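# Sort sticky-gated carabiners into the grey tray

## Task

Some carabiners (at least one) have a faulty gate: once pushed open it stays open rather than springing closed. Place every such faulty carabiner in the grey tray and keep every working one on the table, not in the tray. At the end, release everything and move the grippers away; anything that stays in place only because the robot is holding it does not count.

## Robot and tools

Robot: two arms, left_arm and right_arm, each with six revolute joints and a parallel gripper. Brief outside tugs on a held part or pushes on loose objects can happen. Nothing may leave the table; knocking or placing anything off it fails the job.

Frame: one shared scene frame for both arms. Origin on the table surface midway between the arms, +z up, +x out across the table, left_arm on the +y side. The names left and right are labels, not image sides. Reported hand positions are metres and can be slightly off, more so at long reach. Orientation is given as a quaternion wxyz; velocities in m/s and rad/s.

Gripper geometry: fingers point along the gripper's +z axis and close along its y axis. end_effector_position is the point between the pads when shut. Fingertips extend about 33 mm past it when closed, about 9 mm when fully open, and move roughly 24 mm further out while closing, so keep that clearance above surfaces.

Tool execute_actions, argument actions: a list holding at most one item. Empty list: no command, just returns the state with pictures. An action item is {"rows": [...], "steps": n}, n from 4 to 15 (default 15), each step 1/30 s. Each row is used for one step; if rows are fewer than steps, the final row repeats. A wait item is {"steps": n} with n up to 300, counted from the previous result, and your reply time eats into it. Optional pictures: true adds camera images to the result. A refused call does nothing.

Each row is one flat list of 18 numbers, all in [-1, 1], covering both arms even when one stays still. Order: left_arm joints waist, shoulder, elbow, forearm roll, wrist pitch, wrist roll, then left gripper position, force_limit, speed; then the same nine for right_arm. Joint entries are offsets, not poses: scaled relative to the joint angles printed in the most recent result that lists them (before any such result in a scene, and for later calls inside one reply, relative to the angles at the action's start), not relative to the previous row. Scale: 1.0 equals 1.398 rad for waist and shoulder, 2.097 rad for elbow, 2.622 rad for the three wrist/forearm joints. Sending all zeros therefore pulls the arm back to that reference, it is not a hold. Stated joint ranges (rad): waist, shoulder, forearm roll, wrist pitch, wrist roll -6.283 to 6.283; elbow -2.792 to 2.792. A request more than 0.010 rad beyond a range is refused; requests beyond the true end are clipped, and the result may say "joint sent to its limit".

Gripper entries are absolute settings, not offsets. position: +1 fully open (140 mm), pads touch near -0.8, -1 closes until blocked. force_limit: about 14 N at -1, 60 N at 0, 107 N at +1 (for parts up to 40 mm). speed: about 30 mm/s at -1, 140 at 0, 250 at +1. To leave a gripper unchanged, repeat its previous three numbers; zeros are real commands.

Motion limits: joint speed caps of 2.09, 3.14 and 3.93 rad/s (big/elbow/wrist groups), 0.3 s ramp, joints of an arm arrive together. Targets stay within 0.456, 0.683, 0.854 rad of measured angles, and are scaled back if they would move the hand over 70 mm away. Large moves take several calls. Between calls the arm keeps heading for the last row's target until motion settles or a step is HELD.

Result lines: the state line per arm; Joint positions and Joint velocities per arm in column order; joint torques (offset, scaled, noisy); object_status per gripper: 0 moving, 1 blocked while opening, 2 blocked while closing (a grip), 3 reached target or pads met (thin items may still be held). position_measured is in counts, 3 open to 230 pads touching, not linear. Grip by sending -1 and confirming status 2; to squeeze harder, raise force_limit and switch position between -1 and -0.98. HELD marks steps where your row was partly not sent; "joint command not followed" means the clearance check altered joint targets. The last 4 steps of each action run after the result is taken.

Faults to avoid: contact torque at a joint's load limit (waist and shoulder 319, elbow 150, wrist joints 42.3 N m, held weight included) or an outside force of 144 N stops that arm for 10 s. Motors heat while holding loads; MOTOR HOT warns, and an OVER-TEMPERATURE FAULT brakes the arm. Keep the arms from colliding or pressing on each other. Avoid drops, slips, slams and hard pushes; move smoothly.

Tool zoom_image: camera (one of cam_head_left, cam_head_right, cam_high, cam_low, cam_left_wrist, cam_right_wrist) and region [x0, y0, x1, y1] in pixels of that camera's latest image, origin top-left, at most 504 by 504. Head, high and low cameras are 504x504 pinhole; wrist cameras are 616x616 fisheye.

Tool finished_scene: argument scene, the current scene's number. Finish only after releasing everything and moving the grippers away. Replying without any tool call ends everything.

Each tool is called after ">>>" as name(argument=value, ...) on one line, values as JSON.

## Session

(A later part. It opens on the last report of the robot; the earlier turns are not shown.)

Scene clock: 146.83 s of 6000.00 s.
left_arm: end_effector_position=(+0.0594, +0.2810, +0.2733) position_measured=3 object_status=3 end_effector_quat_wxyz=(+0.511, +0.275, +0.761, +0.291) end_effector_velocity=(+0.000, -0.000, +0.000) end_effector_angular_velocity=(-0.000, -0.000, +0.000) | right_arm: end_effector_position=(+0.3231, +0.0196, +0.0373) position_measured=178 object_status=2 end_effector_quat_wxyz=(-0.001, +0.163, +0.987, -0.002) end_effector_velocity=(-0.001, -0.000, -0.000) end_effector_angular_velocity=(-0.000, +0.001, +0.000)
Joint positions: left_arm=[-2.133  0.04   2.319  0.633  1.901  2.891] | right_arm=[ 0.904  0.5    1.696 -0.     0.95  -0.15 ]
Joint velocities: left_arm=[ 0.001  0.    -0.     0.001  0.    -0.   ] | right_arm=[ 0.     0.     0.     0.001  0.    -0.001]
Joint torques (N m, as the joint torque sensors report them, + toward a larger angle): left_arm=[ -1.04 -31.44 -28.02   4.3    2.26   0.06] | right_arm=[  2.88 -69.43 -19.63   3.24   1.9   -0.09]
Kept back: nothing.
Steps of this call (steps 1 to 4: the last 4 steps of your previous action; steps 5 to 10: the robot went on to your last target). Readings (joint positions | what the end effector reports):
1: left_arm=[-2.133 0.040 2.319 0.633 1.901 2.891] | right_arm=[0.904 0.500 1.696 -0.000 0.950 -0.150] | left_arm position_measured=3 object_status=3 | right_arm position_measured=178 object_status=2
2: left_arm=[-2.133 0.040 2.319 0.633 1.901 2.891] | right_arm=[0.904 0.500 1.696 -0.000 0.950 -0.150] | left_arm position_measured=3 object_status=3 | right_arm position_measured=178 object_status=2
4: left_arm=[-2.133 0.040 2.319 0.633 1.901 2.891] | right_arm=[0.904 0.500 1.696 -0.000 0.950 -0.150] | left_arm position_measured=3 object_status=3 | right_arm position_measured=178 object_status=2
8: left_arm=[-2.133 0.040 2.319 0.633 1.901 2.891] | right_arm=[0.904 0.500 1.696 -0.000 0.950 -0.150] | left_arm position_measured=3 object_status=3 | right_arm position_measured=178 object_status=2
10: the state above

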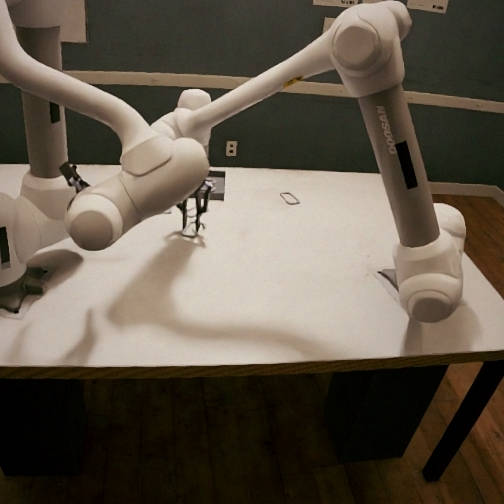

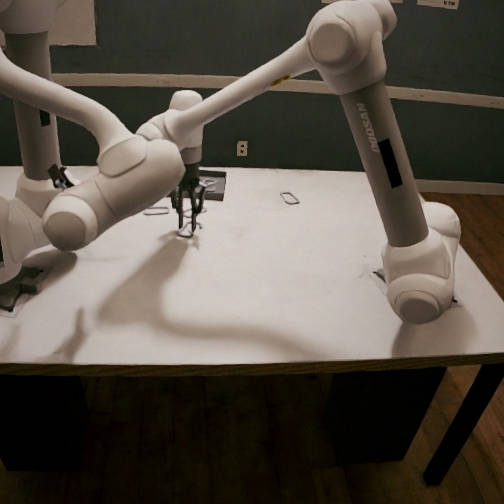

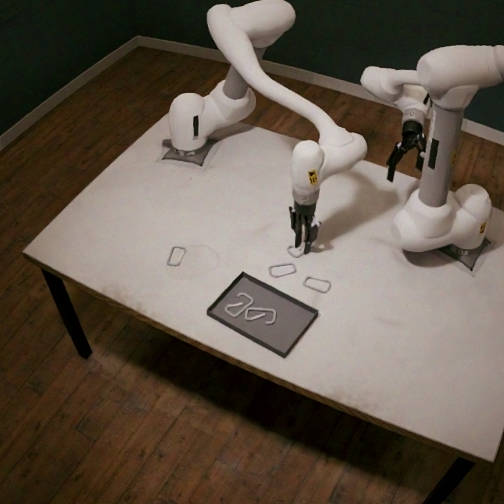

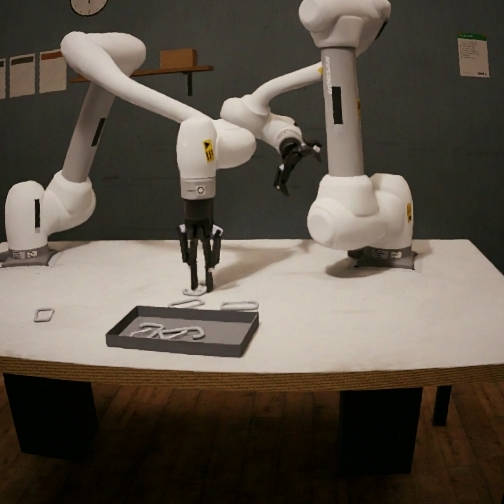

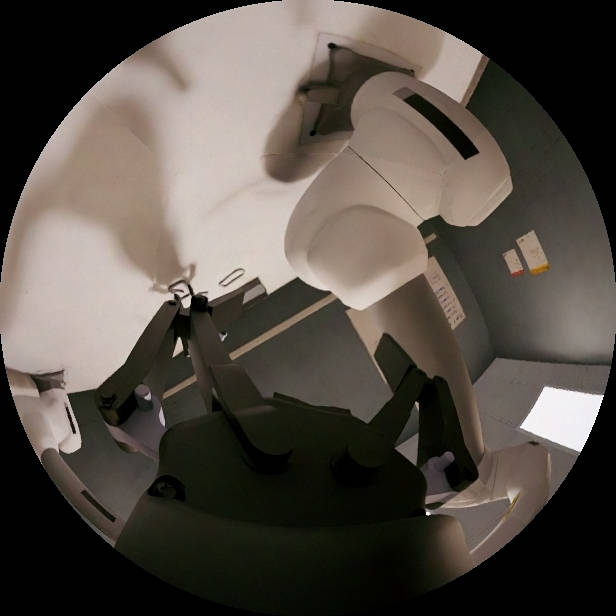

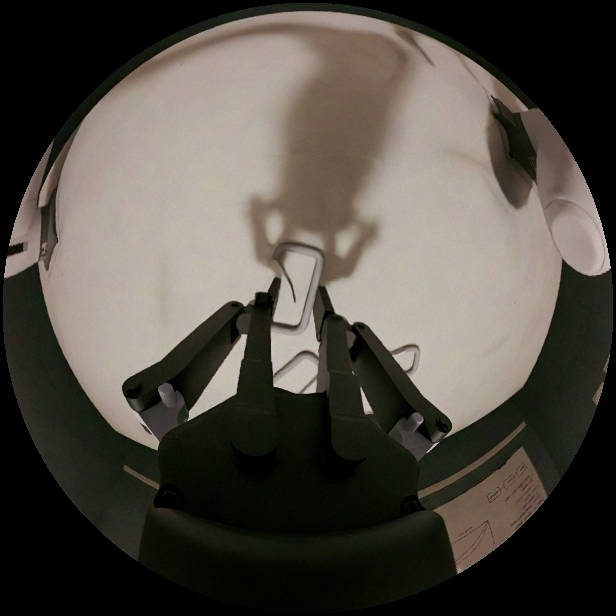

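>>> execute_actions(actions=[{"rows":[[0,0,0,0,0,0,1,0,0,0,0,0,0,0,0,0.1,0,-0.3],[0,0,0,0,0,0,1,0,0,0,0,0,0,0,0,0.1,0,-0.3],[0,0,0,0,0,0,1,0,0,0,0,0,0,0,0,0.1,0,-0.3],[0,0,0,0,0,0,1,0,0,0,0,0,0,0,0,0.1,0,-0.3],[0,0,0,0,0,0,1,0,0,0,0,0,0,0,0,0.1,0,-0.3],[0,0,0,0,0,0,1,0,0,0,-0.002,-0.001,0,0.002,0,0.1,0,-0.3],[0,0,0,0,0,0,1,0,0,0,-0.03,-0.012,0,0.026,0,0.1,0,-0.3]],"steps":15}])

>>> execute_actions(actions=[{"steps":12}], pictures=true)

>>> zoom_image(camera="cam_right_wrist", region=[150, 150, 450, 450])

Scene clock: 147.43 s of 6000.00 s.
left_arm: end_effector_position=(+0.0594, +0.2810, +0.2733) position_measured=3 object_status=3 end_effector_quat_wxyz=(+0.511, +0.275, +0.761, +0.291) end_effector_velocity=(-0.000, -0.000, +0.000) end_effector_angular_velocity=(-0.001, -0.000, -0.001) | right_arm: end_effector_position=(+0.3224, +0.0183, +0.0716) position_measured=124 object_status=0 end_effector_quat_wxyz=(-0.001, +0.163, +0.987, -0.002) end_effector_velocity=(-0.007, -0.015, +0.176) end_effector_angular_velocity=(-0.003, +0.001, -0.001)
Joint positions: left_arm=[-2.133  0.04   2.319  0.633  1.901  2.891] | right_arm=[ 0.904  0.466  1.676 -0.     1.004 -0.15 ]
Joint velocities: left_arm=[-0.    -0.    -0.     0.001 -0.    -0.   ] | right_arm=[-0.    -0.176 -0.095 -0.     0.273  0.   ]
Joint torques (N m, as the joint torque sensors report them, + toward a larger angle): left_arm=[ -0.42 -31.45 -27.63   4.39   2.21   0.06] | right_arm=[  1.61 -51.86 -20.74   2.63   0.06  -0.31]
Steps of this call (steps 1 to 7: the robot went on to your last target; steps 8 to 18: the first 11 steps of this action). Readings (joint positions | what the end effector reports):
8: left_arm=[-2.133 0.040 2.319 0.633 1.901 2.891] | right_arm=[0.904 0.500 1.696 -0.000 0.950 -0.150] | left_arm position_measured=3 object_status=3 | right_arm position_measured=178 object_status=0
9: left_arm=[-2.133 0.040 2.319 0.633 1.901 2.891] | right_arm=[0.904 0.500 1.696 -0.000 0.951 -0.150] | left_arm position_measured=3 object_status=3 | right_arm position_measured=178 object_status=0
11: left_arm=[-2.133 0.040 2.319 0.633 1.901 2.891] | right_arm=[0.904 0.500 1.696 -0.000 0.951 -0.150] | left_arm position_measured=3 object_status=3 | right_arm position_measured=164 object_status=0
15: left_arm=[-2.133 0.040 2.319 0.633 1.901 2.891] | right_arm=[0.904 0.495 1.693 -0.000 0.959 -0.150] | left_arm position_measured=3 object_status=3 | right_arm position_measured=141 object_status=0
18: the state above

Scene clock: 147.83 s of 6000.00 s.
left_arm: end_effector_position=(+0.0594, +0.2810, +0.2733) position_measured=3 object_status=3 end_effector_quat_wxyz=(+0.511, +0.275, +0.761, +0.291) end_effector_velocity=(+0.000, -0.000, -0.000) end_effector_angular_velocity=(+0.000, -0.002, +0.001) | right_arm: end_effector_position=(+0.3219, +0.0173, +0.0804) position_measured=117 object_status=3 end_effector_quat_wxyz=(-0.001, +0.163, +0.987, -0.003) end_effector_velocity=(-0.000, +0.001, +0.000) end_effector_angular_velocity=(+0.001, -0.000, -0.001)
Joint positions: left_arm=[-2.133  0.04   2.319  0.633  1.901  2.891] | right_arm=[ 0.904  0.458  1.671 -0.     1.019 -0.15 ]
Joint velocities: left_arm=[ 0.001  0.002  0.     0.001  0.    -0.001] | right_arm=[ 0.    -0.    -0.001  0.     0.     0.001]
Joint torques (N m, as the joint torque sensors report them, + toward a larger angle): left_arm=[  0.32 -31.39 -28.02   4.28   2.34   0.01] | right_arm=[  2.89 -83.95 -33.45   3.85   0.    -0.49]
Kept back: nothing.
Steps of this call (steps 1 to 4: the last 4 steps of your previous action; steps 5 to 12: the robot went on to your last target). Readings (joint positions | what the end effector reports):
1: left_arm=[-2.133 0.040 2.319 0.633 1.901 2.891] | right_arm=[0.904 0.462 1.673 -0.000 1.011 -0.150] | left_arm position_measured=3 object_status=3 | right_arm position_measured=119 object_status=0
2: left_arm=[-2.133 0.040 2.319 0.633 1.901 2.891] | right_arm=[0.904 0.460 1.672 -0.000 1.014 -0.150] | left_arm position_measured=3 object_status=3 | right_arm position_measured=117 object_status=0
4: left_arm=[-2.133 0.040 2.319 0.633 1.901 2.891] | right_arm=[0.904 0.459 1.671 -0.000 1.017 -0.150] | left_arm position_measured=3 object_status=3 | right_arm position_measured=117 object_status=0
8: left_arm=[-2.133 0.040 2.319 0.633 1.901 2.891] | right_arm=[0.904 0.458 1.671 -0.000 1.018 -0.150] | left_arm position_measured=3 object_status=3 | right_arm position_measured=117 object_status=3
12: the state above

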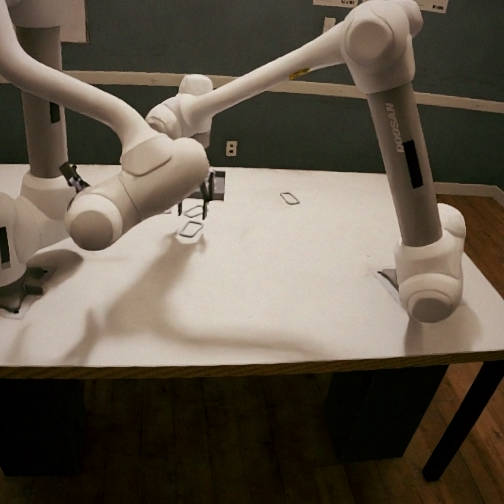

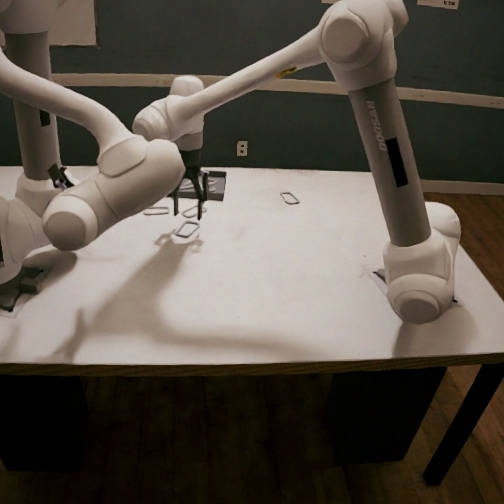

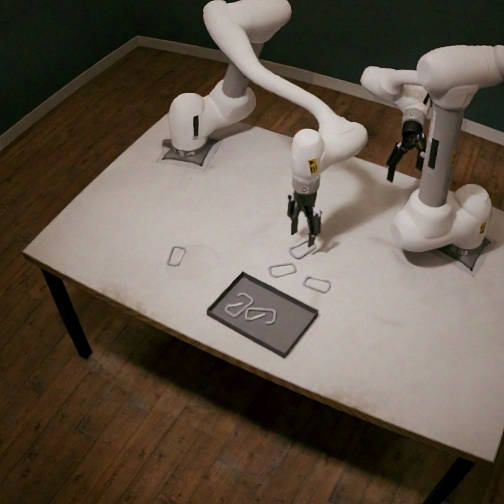

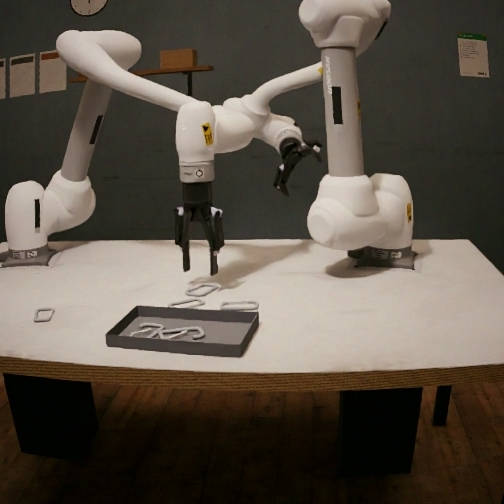

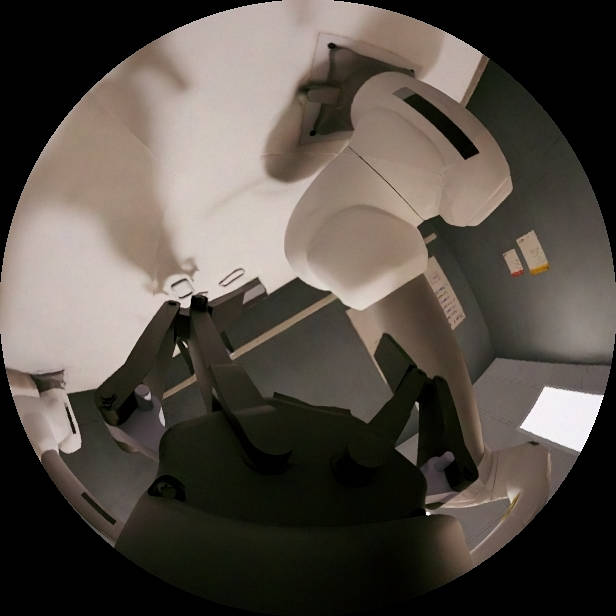

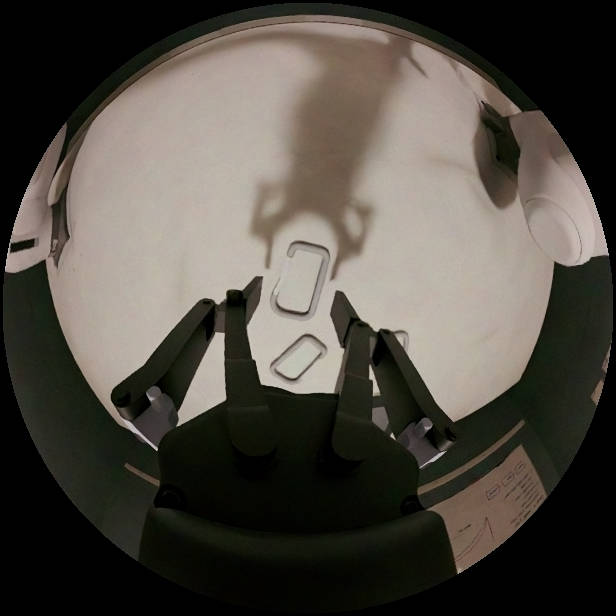

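Region (150, 150, 450, 450) of cam_right_wrist's 616x616 image, scaled by 1.680, with more detail than that image has.

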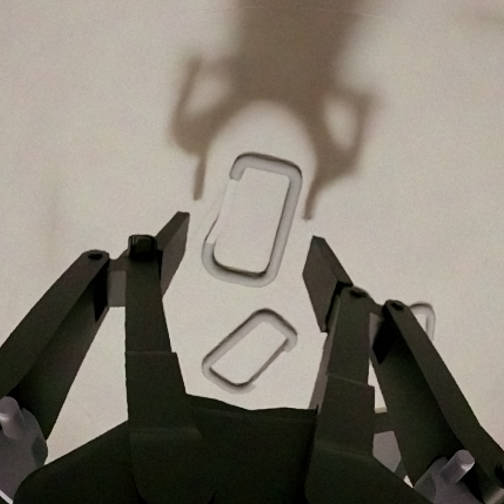

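>>> execute_actions(actions=[{"rows":[[0,0,0,0,0,0,1,0,0,-0.085,0.0046,-0.0043,0,0.001,-0.885,0.1,0,-0.3]],"steps":15}])

>>> execute_actions(actions=[{"steps":20}], pictures=true)

>>> zoom_image(camera="cam_right_wrist", region=[150, 150, 450, 450])

Scene clock: 148.60 s of 6000.00 s.
left_arm: end_effector_position=(+0.0594, +0.2810, +0.2733) position_measured=3 object_status=3 end_effector_quat_wxyz=(+0.511, +0.275, +0.761, +0.291) end_effector_velocity=(-0.001, -0.000, -0.000) end_effector_angular_velocity=(-0.000, -0.001, -0.002) | right_arm: end_effector_position=(+0.3777, -0.0078, +0.0800) position_measured=117 object_status=3 end_effector_quat_wxyz=(-0.002, -0.137, +0.991, -0.002) end_effector_velocity=(+0.185, -0.094, -0.001) end_effector_angular_velocity=(+0.009, +0.016, +3.050)
Joint positions: left_arm=[-2.133  0.04   2.319  0.633  1.901  2.891] | right_arm=[ 0.823  0.462  1.665 -0.     1.02  -0.834]
Joint velocities: left_arm=[-0.002  0.001 -0.     0.001  0.    -0.001] | right_arm=[-0.276  0.014 -0.02  -0.     0.006 -3.326]
Joint torques (N m, as the joint torque sensors report them, + toward a larger angle): left_arm=[  0.32 -31.72 -27.73   4.36   2.29   0.04] | right_arm=[ 11.52 -84.04 -32.28   3.81   0.07  -0.1 ]
Steps of this call (steps 1 to 12: the robot went on to your last target; steps 13 to 23: the first 11 steps of this action). Readings (joint positions | what the end effector reports):
13: left_arm=[-2.133 0.040 2.319 0.633 1.901 2.891] | right_arm=[0.904 0.458 1.671 -0.000 1.019 -0.151] | left_arm position_measured=3 object_status=3 | right_arm position_measured=117 object_status=3
14: left_arm=[-2.133 0.040 2.319 0.633 1.901 2.891] | right_arm=[0.904 0.458 1.671 -0.000 1.019 -0.158] | left_arm position_measured=3 object_status=3 | right_arm position_measured=117 object_status=3
16: left_arm=[-2.133 0.040 2.319 0.633 1.901 2.891] | right_arm=[0.896 0.458 1.670 -0.000 1.019 -0.214] | left_arm position_measured=3 object_status=3 | right_arm position_measured=117 object_status=3
20: left_arm=[-2.133 0.040 2.319 0.633 1.901 2.891] | right_arm=[0.857 0.460 1.667 -0.000 1.020 -0.499] | left_arm position_measured=3 object_status=3 | right_arm position_measured=117 object_status=3
23: the state above

Scene clock: 149.27 s of 6000.00 s.
left_arm: end_effector_position=(+0.0594, +0.2810, +0.2733) position_measured=3 object_status=3 end_effector_quat_wxyz=(+0.511, +0.275, +0.761, +0.291) end_effector_velocity=(-0.000, -0.000, +0.000) end_effector_angular_velocity=(-0.001, -0.001, -0.001) | right_arm: end_effector_position=(+0.4026, -0.0209, +0.0798) position_measured=117 object_status=3 end_effector_quat_wxyz=(+0.003, +0.805, -0.593, +0.000) end_effector_velocity=(+0.000, -0.000, -0.001) end_effector_angular_velocity=(-0.000, +0.001, +0.025)
Joint positions: left_arm=[-2.133  0.04   2.319  0.633  1.901  2.891] | right_arm=[ 0.786  0.464  1.662 -0.     1.021 -2.469]
Joint velocities: left_arm=[-0.001  0.     0.     0.001 -0.    -0.   ] | right_arm=[-0.     0.001 -0.     0.    -0.    -0.026]
Joint torques (N m, as the joint torque sensors report them, + toward a larger angle): left_arm=[  0.23 -31.38 -27.46   4.39   2.18  -0.06] | right_arm=[  2.14 -83.02 -34.1    3.93   0.08  -0.5 ]
Kept back: nothing.
Steps of this call (steps 1 to 4: the last 4 steps of your previous action; steps 5 to 20: the robot went on to your last target). Readings (joint positions | what the end effector reports):
1: left_arm=[-2.133 0.040 2.319 0.633 1.901 2.891] | right_arm=[0.814 0.463 1.664 -0.000 1.021 -0.947] | left_arm position_measured=3 object_status=3 | right_arm position_measured=117 object_status=3
2: left_arm=[-2.133 0.040 2.319 0.633 1.901 2.891] | right_arm=[0.807 0.463 1.663 -0.000 1.021 -1.059] | left_arm position_measured=3 object_status=3 | right_arm position_measured=117 object_status=3
4: left_arm=[-2.133 0.040 2.319 0.633 1.901 2.891] | right_arm=[0.798 0.463 1.663 -0.000 1.021 -1.282] | left_arm position_measured=3 object_status=3 | right_arm position_measured=117 object_status=3
8: left_arm=[-2.133 0.040 2.319 0.633 1.901 2.891] | right_arm=[0.789 0.464 1.662 -0.000 1.021 -1.728] | left_arm position_measured=3 object_status=3 | right_arm position_measured=117 object_status=3
20: the state above

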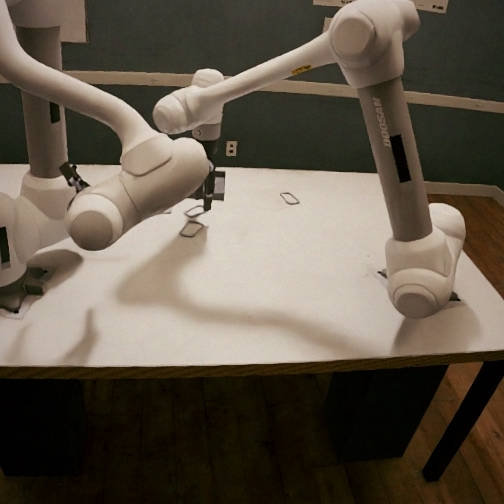

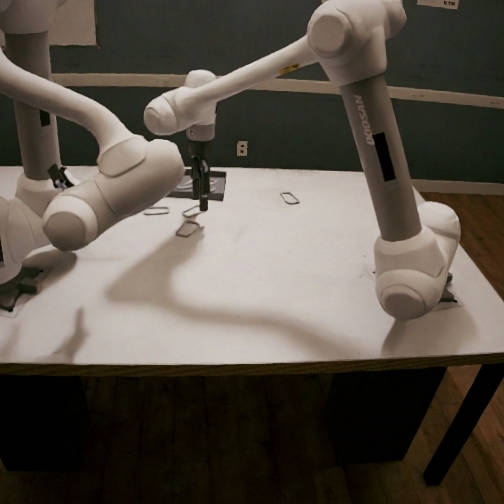

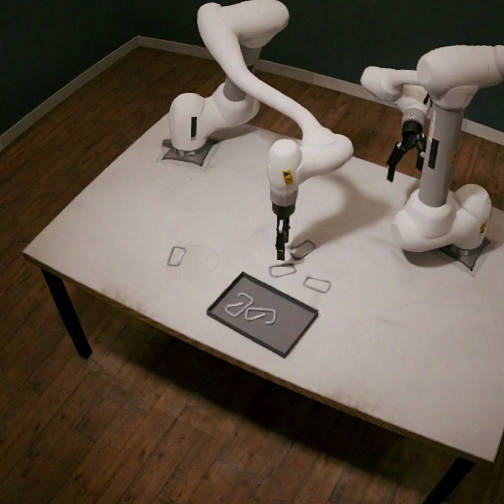

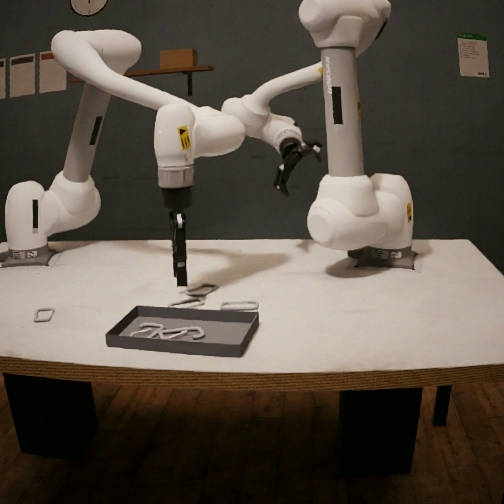

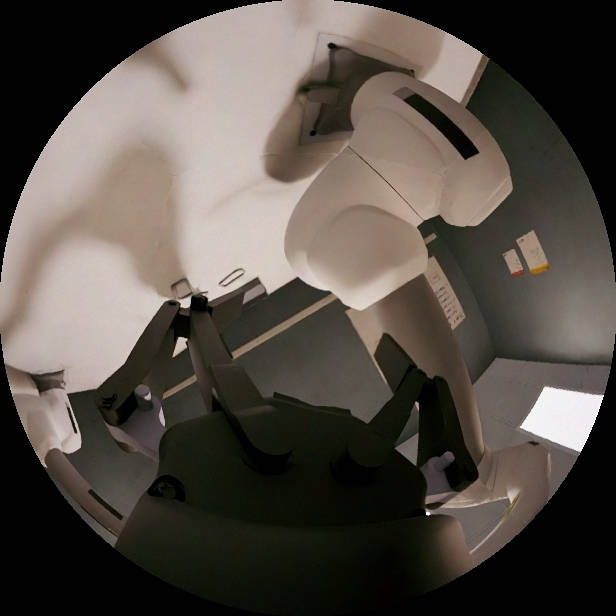

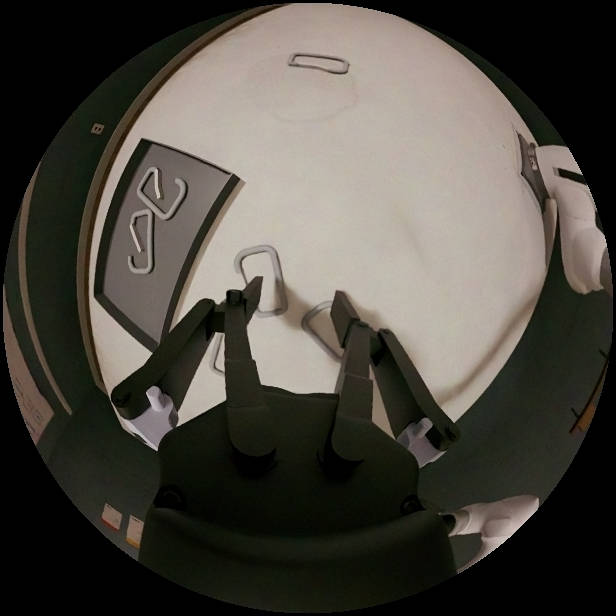

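Region (150, 150, 450, 450) of cam_right_wrist's 616x616 image, scaled by 1.680, with more detail than that image has.

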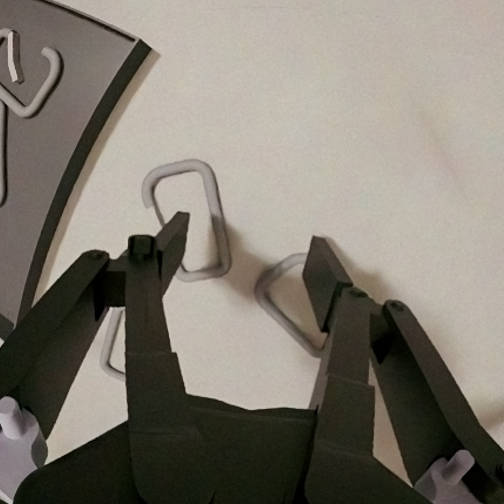

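>>> execute_actions(actions=[{"rows":[[0,0,0,0,0,0,1,0,0,-0.0229,0.029,-0.0317,0,0.0078,-0.069,0.1,0,-0.3]],"steps":15}])

>>> execute_actions(actions=[{"steps":8}], pictures=true)

>>> zoom_image(camera="cam_right_wrist", region=[200, 200, 400, 400])

Scene clock: 149.93 s of 6000.00 s.
left_arm: end_effector_position=(+0.0594, +0.2810, +0.2733) position_measured=3 object_status=3 end_effector_quat_wxyz=(+0.511, +0.275, +0.761, +0.291) end_effector_velocity=(-0.000, -0.000, -0.000) end_effector_angular_velocity=(+0.001, -0.001, -0.001) | right_arm: end_effector_position=(+0.4410, -0.0085, +0.0805) position_measured=117 object_status=3 end_effector_quat_wxyz=(+0.000, +0.847, -0.532, +0.000) end_effector_velocity=(+0.004, +0.003, +0.001) end_effector_angular_velocity=(+0.001, -0.002, +0.024)
Joint positions: left_arm=[-2.133  0.04   2.319  0.633  1.901  2.891] | right_arm=[ 0.754  0.504  1.596 -0.     1.041 -2.648]
Joint velocities: left_arm=[-0.001  0.001  0.     0.     0.     0.   ] | right_arm=[-0.002  0.004 -0.009 -0.     0.003 -0.026]
Joint torques (N m, as the joint torque sensors report them, + toward a larger angle): left_arm=[ -0.01 -30.43 -27.75   4.24   2.3    0.04] | right_arm=[  6.71 -86.85 -34.2    3.77  -0.19  -0.11]
Steps of this call (steps 1 to 9: the robot went on to your last target; steps 10 to 20: the first 11 steps of this action). Readings (joint positions | what the end effector reports):
10: left_arm=[-2.133 0.040 2.319 0.633 1.901 2.891] | right_arm=[0.786 0.464 1.662 -0.000 1.021 -2.471] | left_arm position_measured=3 object_status=3 | right_arm position_measured=117 object_status=3
11: left_arm=[-2.133 0.040 2.319 0.633 1.901 2.891] | right_arm=[0.784 0.466 1.659 -0.000 1.022 -2.478] | left_arm position_measured=3 object_status=3 | right_arm position_measured=117 object_status=3
13: left_arm=[-2.133 0.040 2.319 0.633 1.901 2.891] | right_arm=[0.775 0.478 1.638 -0.000 1.028 -2.533] | left_arm position_measured=3 object_status=3 | right_arm position_measured=117 object_status=3
17: left_arm=[-2.133 0.040 2.319 0.633 1.901 2.891] | right_arm=[0.755 0.503 1.599 -0.000 1.040 -2.640] | left_arm position_measured=3 object_status=3 | right_arm position_measured=117 object_status=3
20: the state above

Scene clock: 150.20 s of 6000.00 s.
left_arm: end_effector_position=(+0.0594, +0.2810, +0.2733) position_measured=3 object_status=3 end_effector_quat_wxyz=(+0.511, +0.275, +0.761, +0.291) end_effector_velocity=(+0.000, +0.000, +0.000) end_effector_angular_velocity=(+0.001, +0.001, +0.000) | right_arm: end_effector_position=(+0.4414, -0.0083, +0.0805) position_measured=117 object_status=3 end_effector_quat_wxyz=(-0.000, +0.847, -0.531, +0.000) end_effector_velocity=(+0.000, +0.000, +0.000) end_effector_angular_velocity=(+0.001, -0.001, +0.001)
Joint positions: left_arm=[-2.133  0.04   2.319  0.633  1.901  2.891] | right_arm=[ 0.754  0.505  1.595 -0.     1.042 -2.65 ]
Joint velocities: left_arm=[ 0.    -0.001 -0.    -0.     0.     0.001] | right_arm=[ 0.    -0.    -0.001 -0.001 -0.    -0.001]
Joint torques (N m, as the joint torque sensors report them, + toward a larger angle): left_arm=[ -0.13 -31.01 -27.72   4.41   2.31   0.06] | right_arm=[  3.49 -86.58 -34.27   3.9   -0.11  -0.19]
Kept back: nothing.
Steps of this call (steps 1 to 4: the last 4 steps of your previous action; steps 5 to 8: the robot went on to your last target). Readings (joint positions | what the end effector reports):
1: left_arm=[-2.133 0.040 2.319 0.633 1.901 2.891] | right_arm=[0.754 0.504 1.596 -0.000 1.042 -2.649] | left_arm position_measured=3 object_status=3 | right_arm position_measured=117 object_status=3
2: left_arm=[-2.133 0.040 2.319 0.633 1.901 2.891] | right_arm=[0.754 0.504 1.596 -0.000 1.042 -2.649] | left_arm position_measured=3 object_status=3 | right_arm position_measured=117 object_status=3
4: left_arm=[-2.133 0.040 2.319 0.633 1.901 2.891] | right_arm=[0.754 0.505 1.595 -0.000 1.042 -2.649] | left_arm position_measured=3 object_status=3 | right_arm position_measured=117 object_status=3
8: the state above

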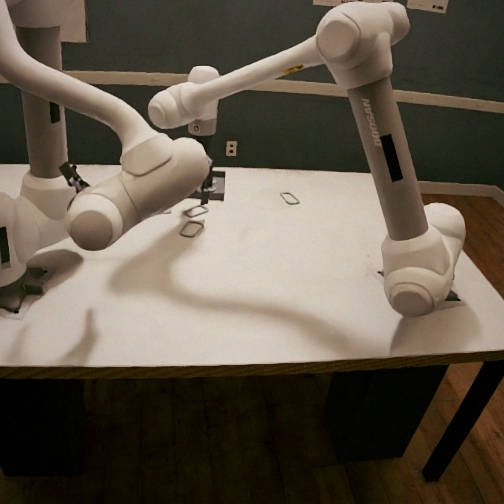

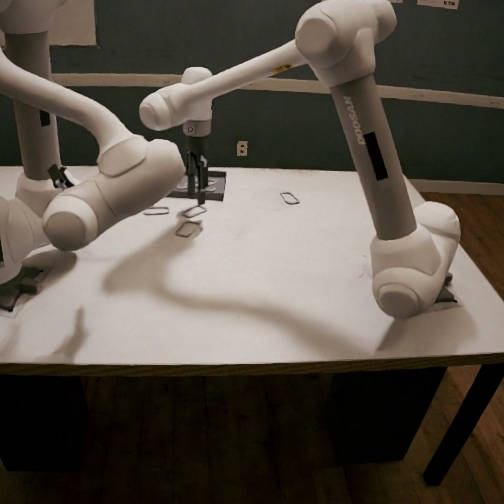

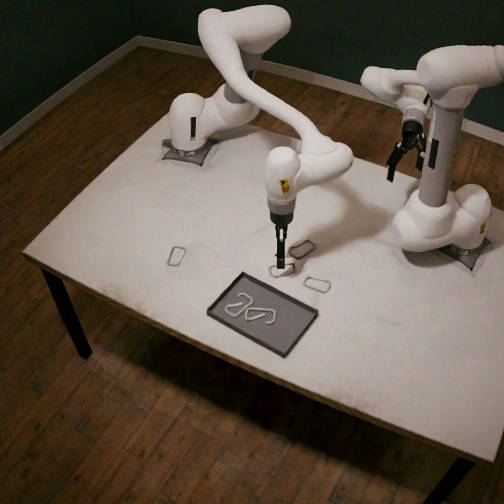

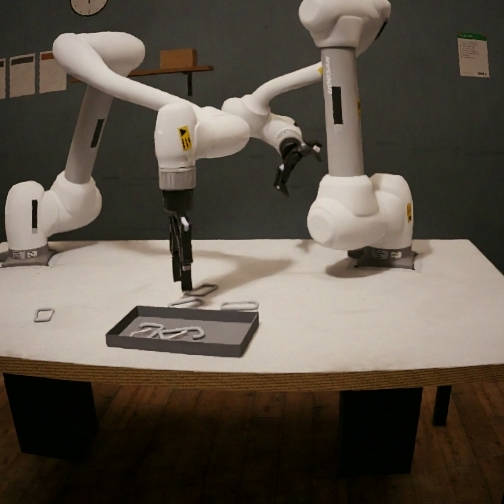

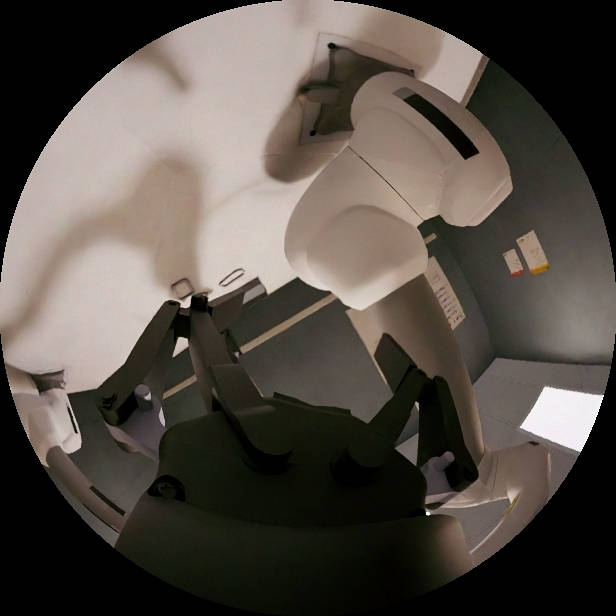

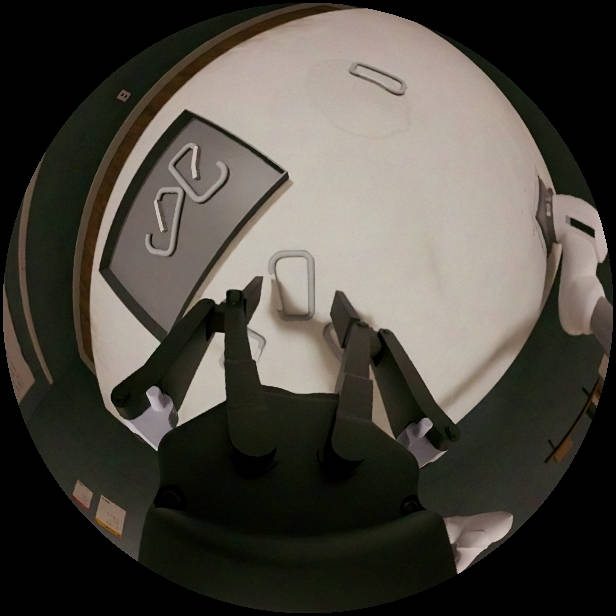

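Region (200, 200, 400, 400) of cam_right_wrist's 616x616 image, scaled by 2.520, with more detail than that image has.

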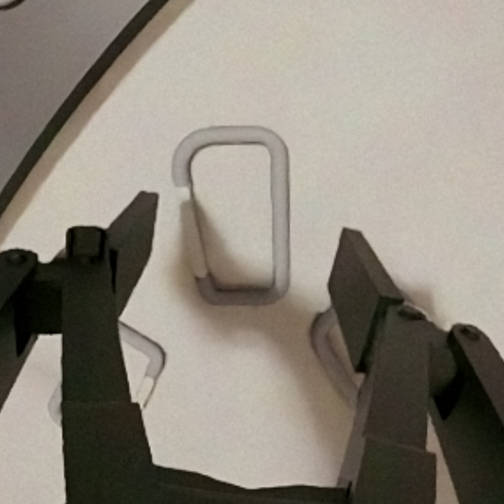

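>>> execute_actions(actions=[{"rows":[[0,0,0,0,0,0,1,0,0,0.0036,0.0286,0.0035,0,-0.0182,0.002,0,0,0]],"steps":15}])

>>> execute_actions(actions=[{"steps":8}], pictures=true)

>>> zoom_image(camera="cam_right_wrist", region=[200, 200, 400, 400])

Scene clock: 150.83 s of 6000.00 s.
left_arm: end_effector_position=(+0.0594, +0.2810, +0.2733) position_measured=3 object_status=3 end_effector_quat_wxyz=(+0.511, +0.275, +0.761, +0.291) end_effector_velocity=(-0.000, -0.000, -0.000) end_effector_angular_velocity=(+0.001, -0.002, -0.001) | right_arm: end_effector_position=(+0.4428, -0.0000, +0.0460) position_measured=129 object_status=0 end_effector_quat_wxyz=(-0.000, +0.847, -0.532, +0.000) end_effector_velocity=(-0.001, +0.001, -0.004) end_effector_angular_velocity=(+0.000, -0.000, +0.001)
Joint positions: left_arm=[-2.133  0.04   2.319  0.633  1.901  2.891] | right_arm=[ 0.758  0.544  1.602 -0.     0.994 -2.644]
Joint velocities: left_arm=[-0.     0.002  0.     0.001  0.     0.   ] | right_arm=[ 0.002  0.004  0.002 -0.    -0.007  0.001]
Joint torques (N m, as the joint torque sensors report them, + toward a larger angle): left_arm=[  0.01 -30.83 -27.72   4.31   2.28   0.01] | right_arm=[  2.64 -91.8  -32.05   3.7    0.03  -0.24]
Steps of this call (steps 1 to 8: the robot went on to your last target; steps 9 to 19: the first 11 steps of this action). Readings (joint positions | what the end effector reports):
9: left_arm=[-2.133 0.040 2.319 0.633 1.901 2.891] | right_arm=[0.754 0.505 1.595 -0.000 1.042 -2.650] | left_arm position_measured=3 object_status=3 | right_arm position_measured=117 object_status=0
10: left_arm=[-2.133 0.040 2.319 0.633 1.901 2.891] | right_arm=[0.754 0.508 1.595 -0.000 1.038 -2.650] | left_arm position_measured=3 object_status=3 | right_arm position_measured=119 object_status=0
12: left_arm=[-2.133 0.040 2.319 0.633 1.901 2.891] | right_arm=[0.756 0.528 1.600 -0.000 1.014 -2.647] | left_arm position_measured=3 object_status=3 | right_arm position_measured=129 object_status=0
16: left_arm=[-2.133 0.040 2.319 0.633 1.901 2.891] | right_arm=[0.758 0.543 1.602 -0.000 0.996 -2.645] | left_arm position_measured=3 object_status=3 | right_arm position_measured=129 object_status=0
19: the state above

Scene clock: 151.10 s of 6000.00 s.
left_arm: end_effector_position=(+0.0594, +0.2810, +0.2733) position_measured=3 object_status=3 end_effector_quat_wxyz=(+0.511, +0.275, +0.761, +0.291) end_effector_velocity=(-0.001, -0.000, -0.000) end_effector_angular_velocity=(+0.001, -0.001, -0.002) | right_arm: end_effector_position=(+0.4426, +0.0001, +0.0456) position_measured=129 object_status=3 end_effector_quat_wxyz=(-0.000, +0.847, -0.532, +0.000) end_effector_velocity=(+0.000, -0.000, -0.002) end_effector_angular_velocity=(-0.002, +0.001, -0.001)
Joint positions: left_arm=[-2.133  0.04   2.319  0.633  1.901  2.891] | right_arm=[ 0.759  0.545  1.603 -0.     0.994 -2.644]
Joint velocities: left_arm=[-0.002  0.002  0.     0.    -0.     0.   ] | right_arm=[-0.     0.002 -0.     0.    -0.     0.   ]
Joint torques (N m, as the joint torque sensors report them, + toward a larger angle): left_arm=[  0.51 -31.63 -27.63   4.29   2.31   0.01] | right_arm=[  3.25 -90.03 -33.39   3.92  -0.04  -0.35]
Kept back: nothing.
Steps of this call (steps 1 to 4: the last 4 steps of your previous action; steps 5 to 8: the robot went on to your last target). Readings (joint positions | what the end effector reports):
1: left_arm=[-2.133 0.040 2.319 0.633 1.901 2.891] | right_arm=[0.758 0.544 1.603 -0.000 0.994 -2.644] | left_arm position_measured=3 object_status=3 | right_arm position_measured=129 object_status=0
2: left_arm=[-2.133 0.040 2.319 0.633 1.901 2.891] | right_arm=[0.758 0.544 1.603 -0.000 0.994 -2.644] | left_arm position_measured=3 object_status=3 | right_arm position_measured=129 object_status=0
4: left_arm=[-2.133 0.040 2.319 0.633 1.901 2.891] | right_arm=[0.759 0.545 1.603 -0.000 0.994 -2.644] | left_arm position_measured=3 object_status=3 | right_arm position_measured=129 object_status=3
8: the state above

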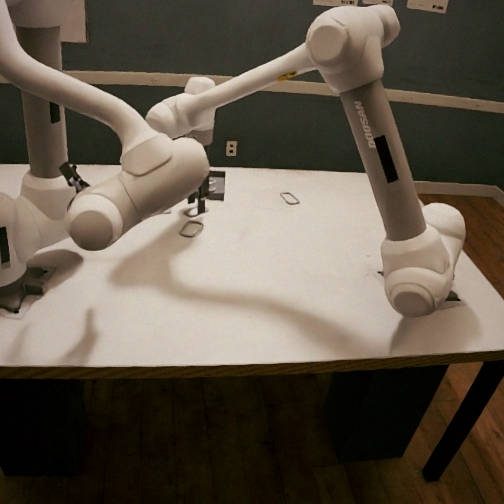

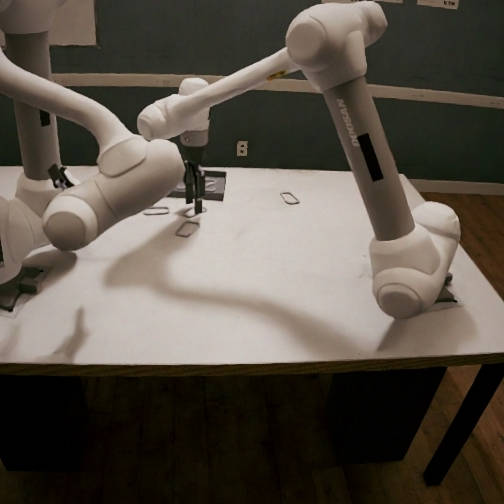

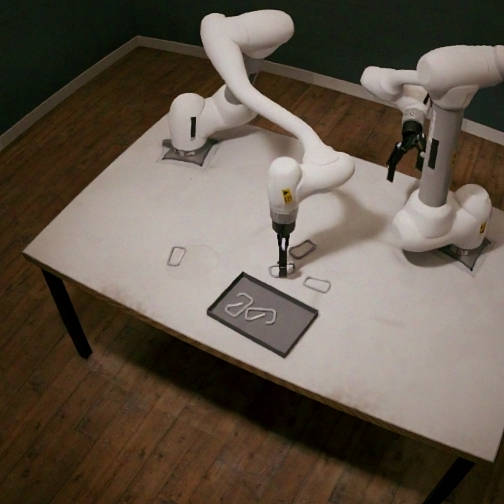

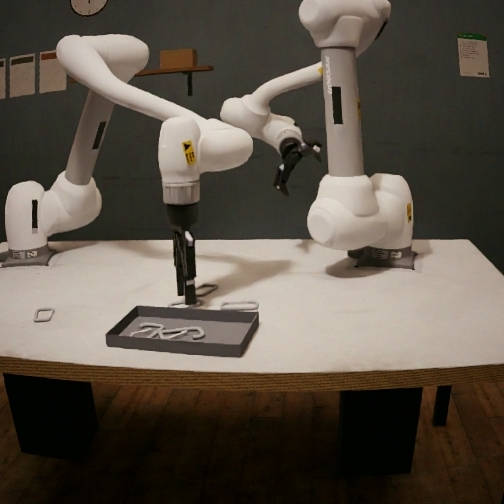

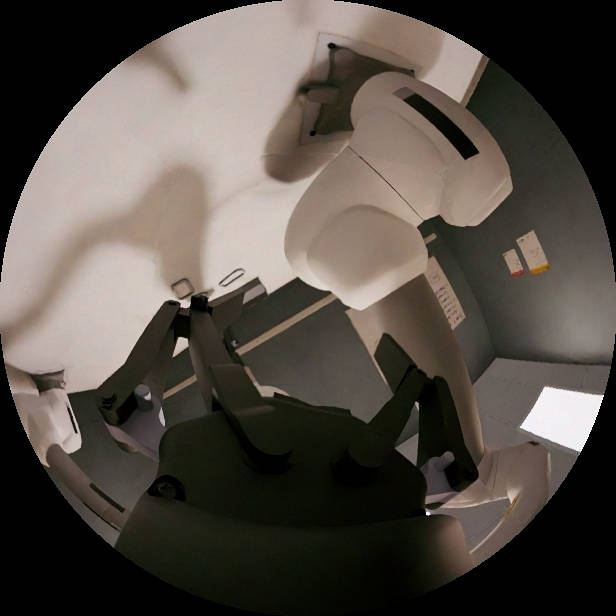

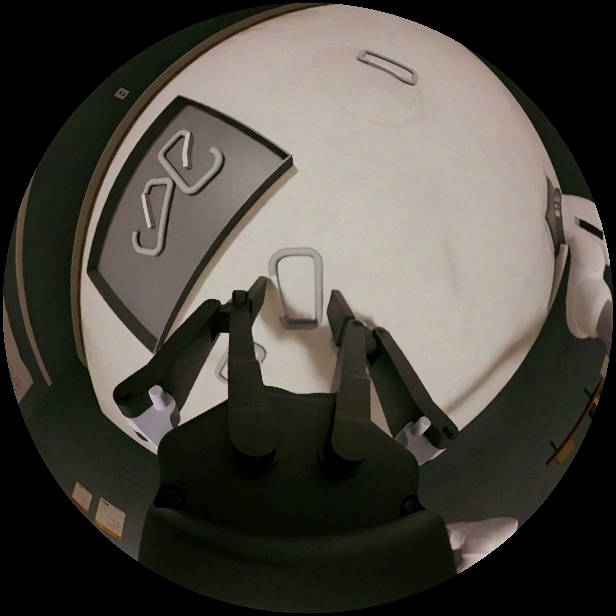

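Region (200, 200, 400, 400) of cam_right_wrist's 616x616 image, scaled by 2.520, with more detail than that image has.

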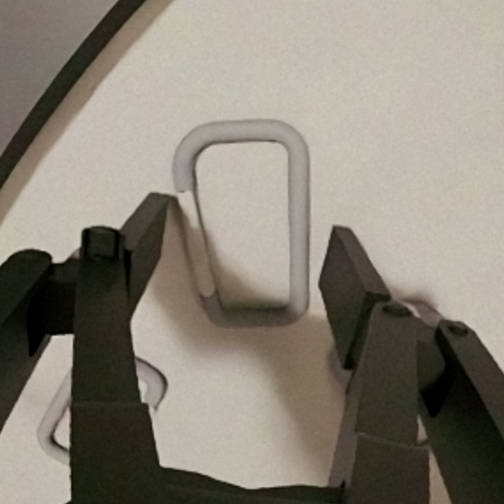

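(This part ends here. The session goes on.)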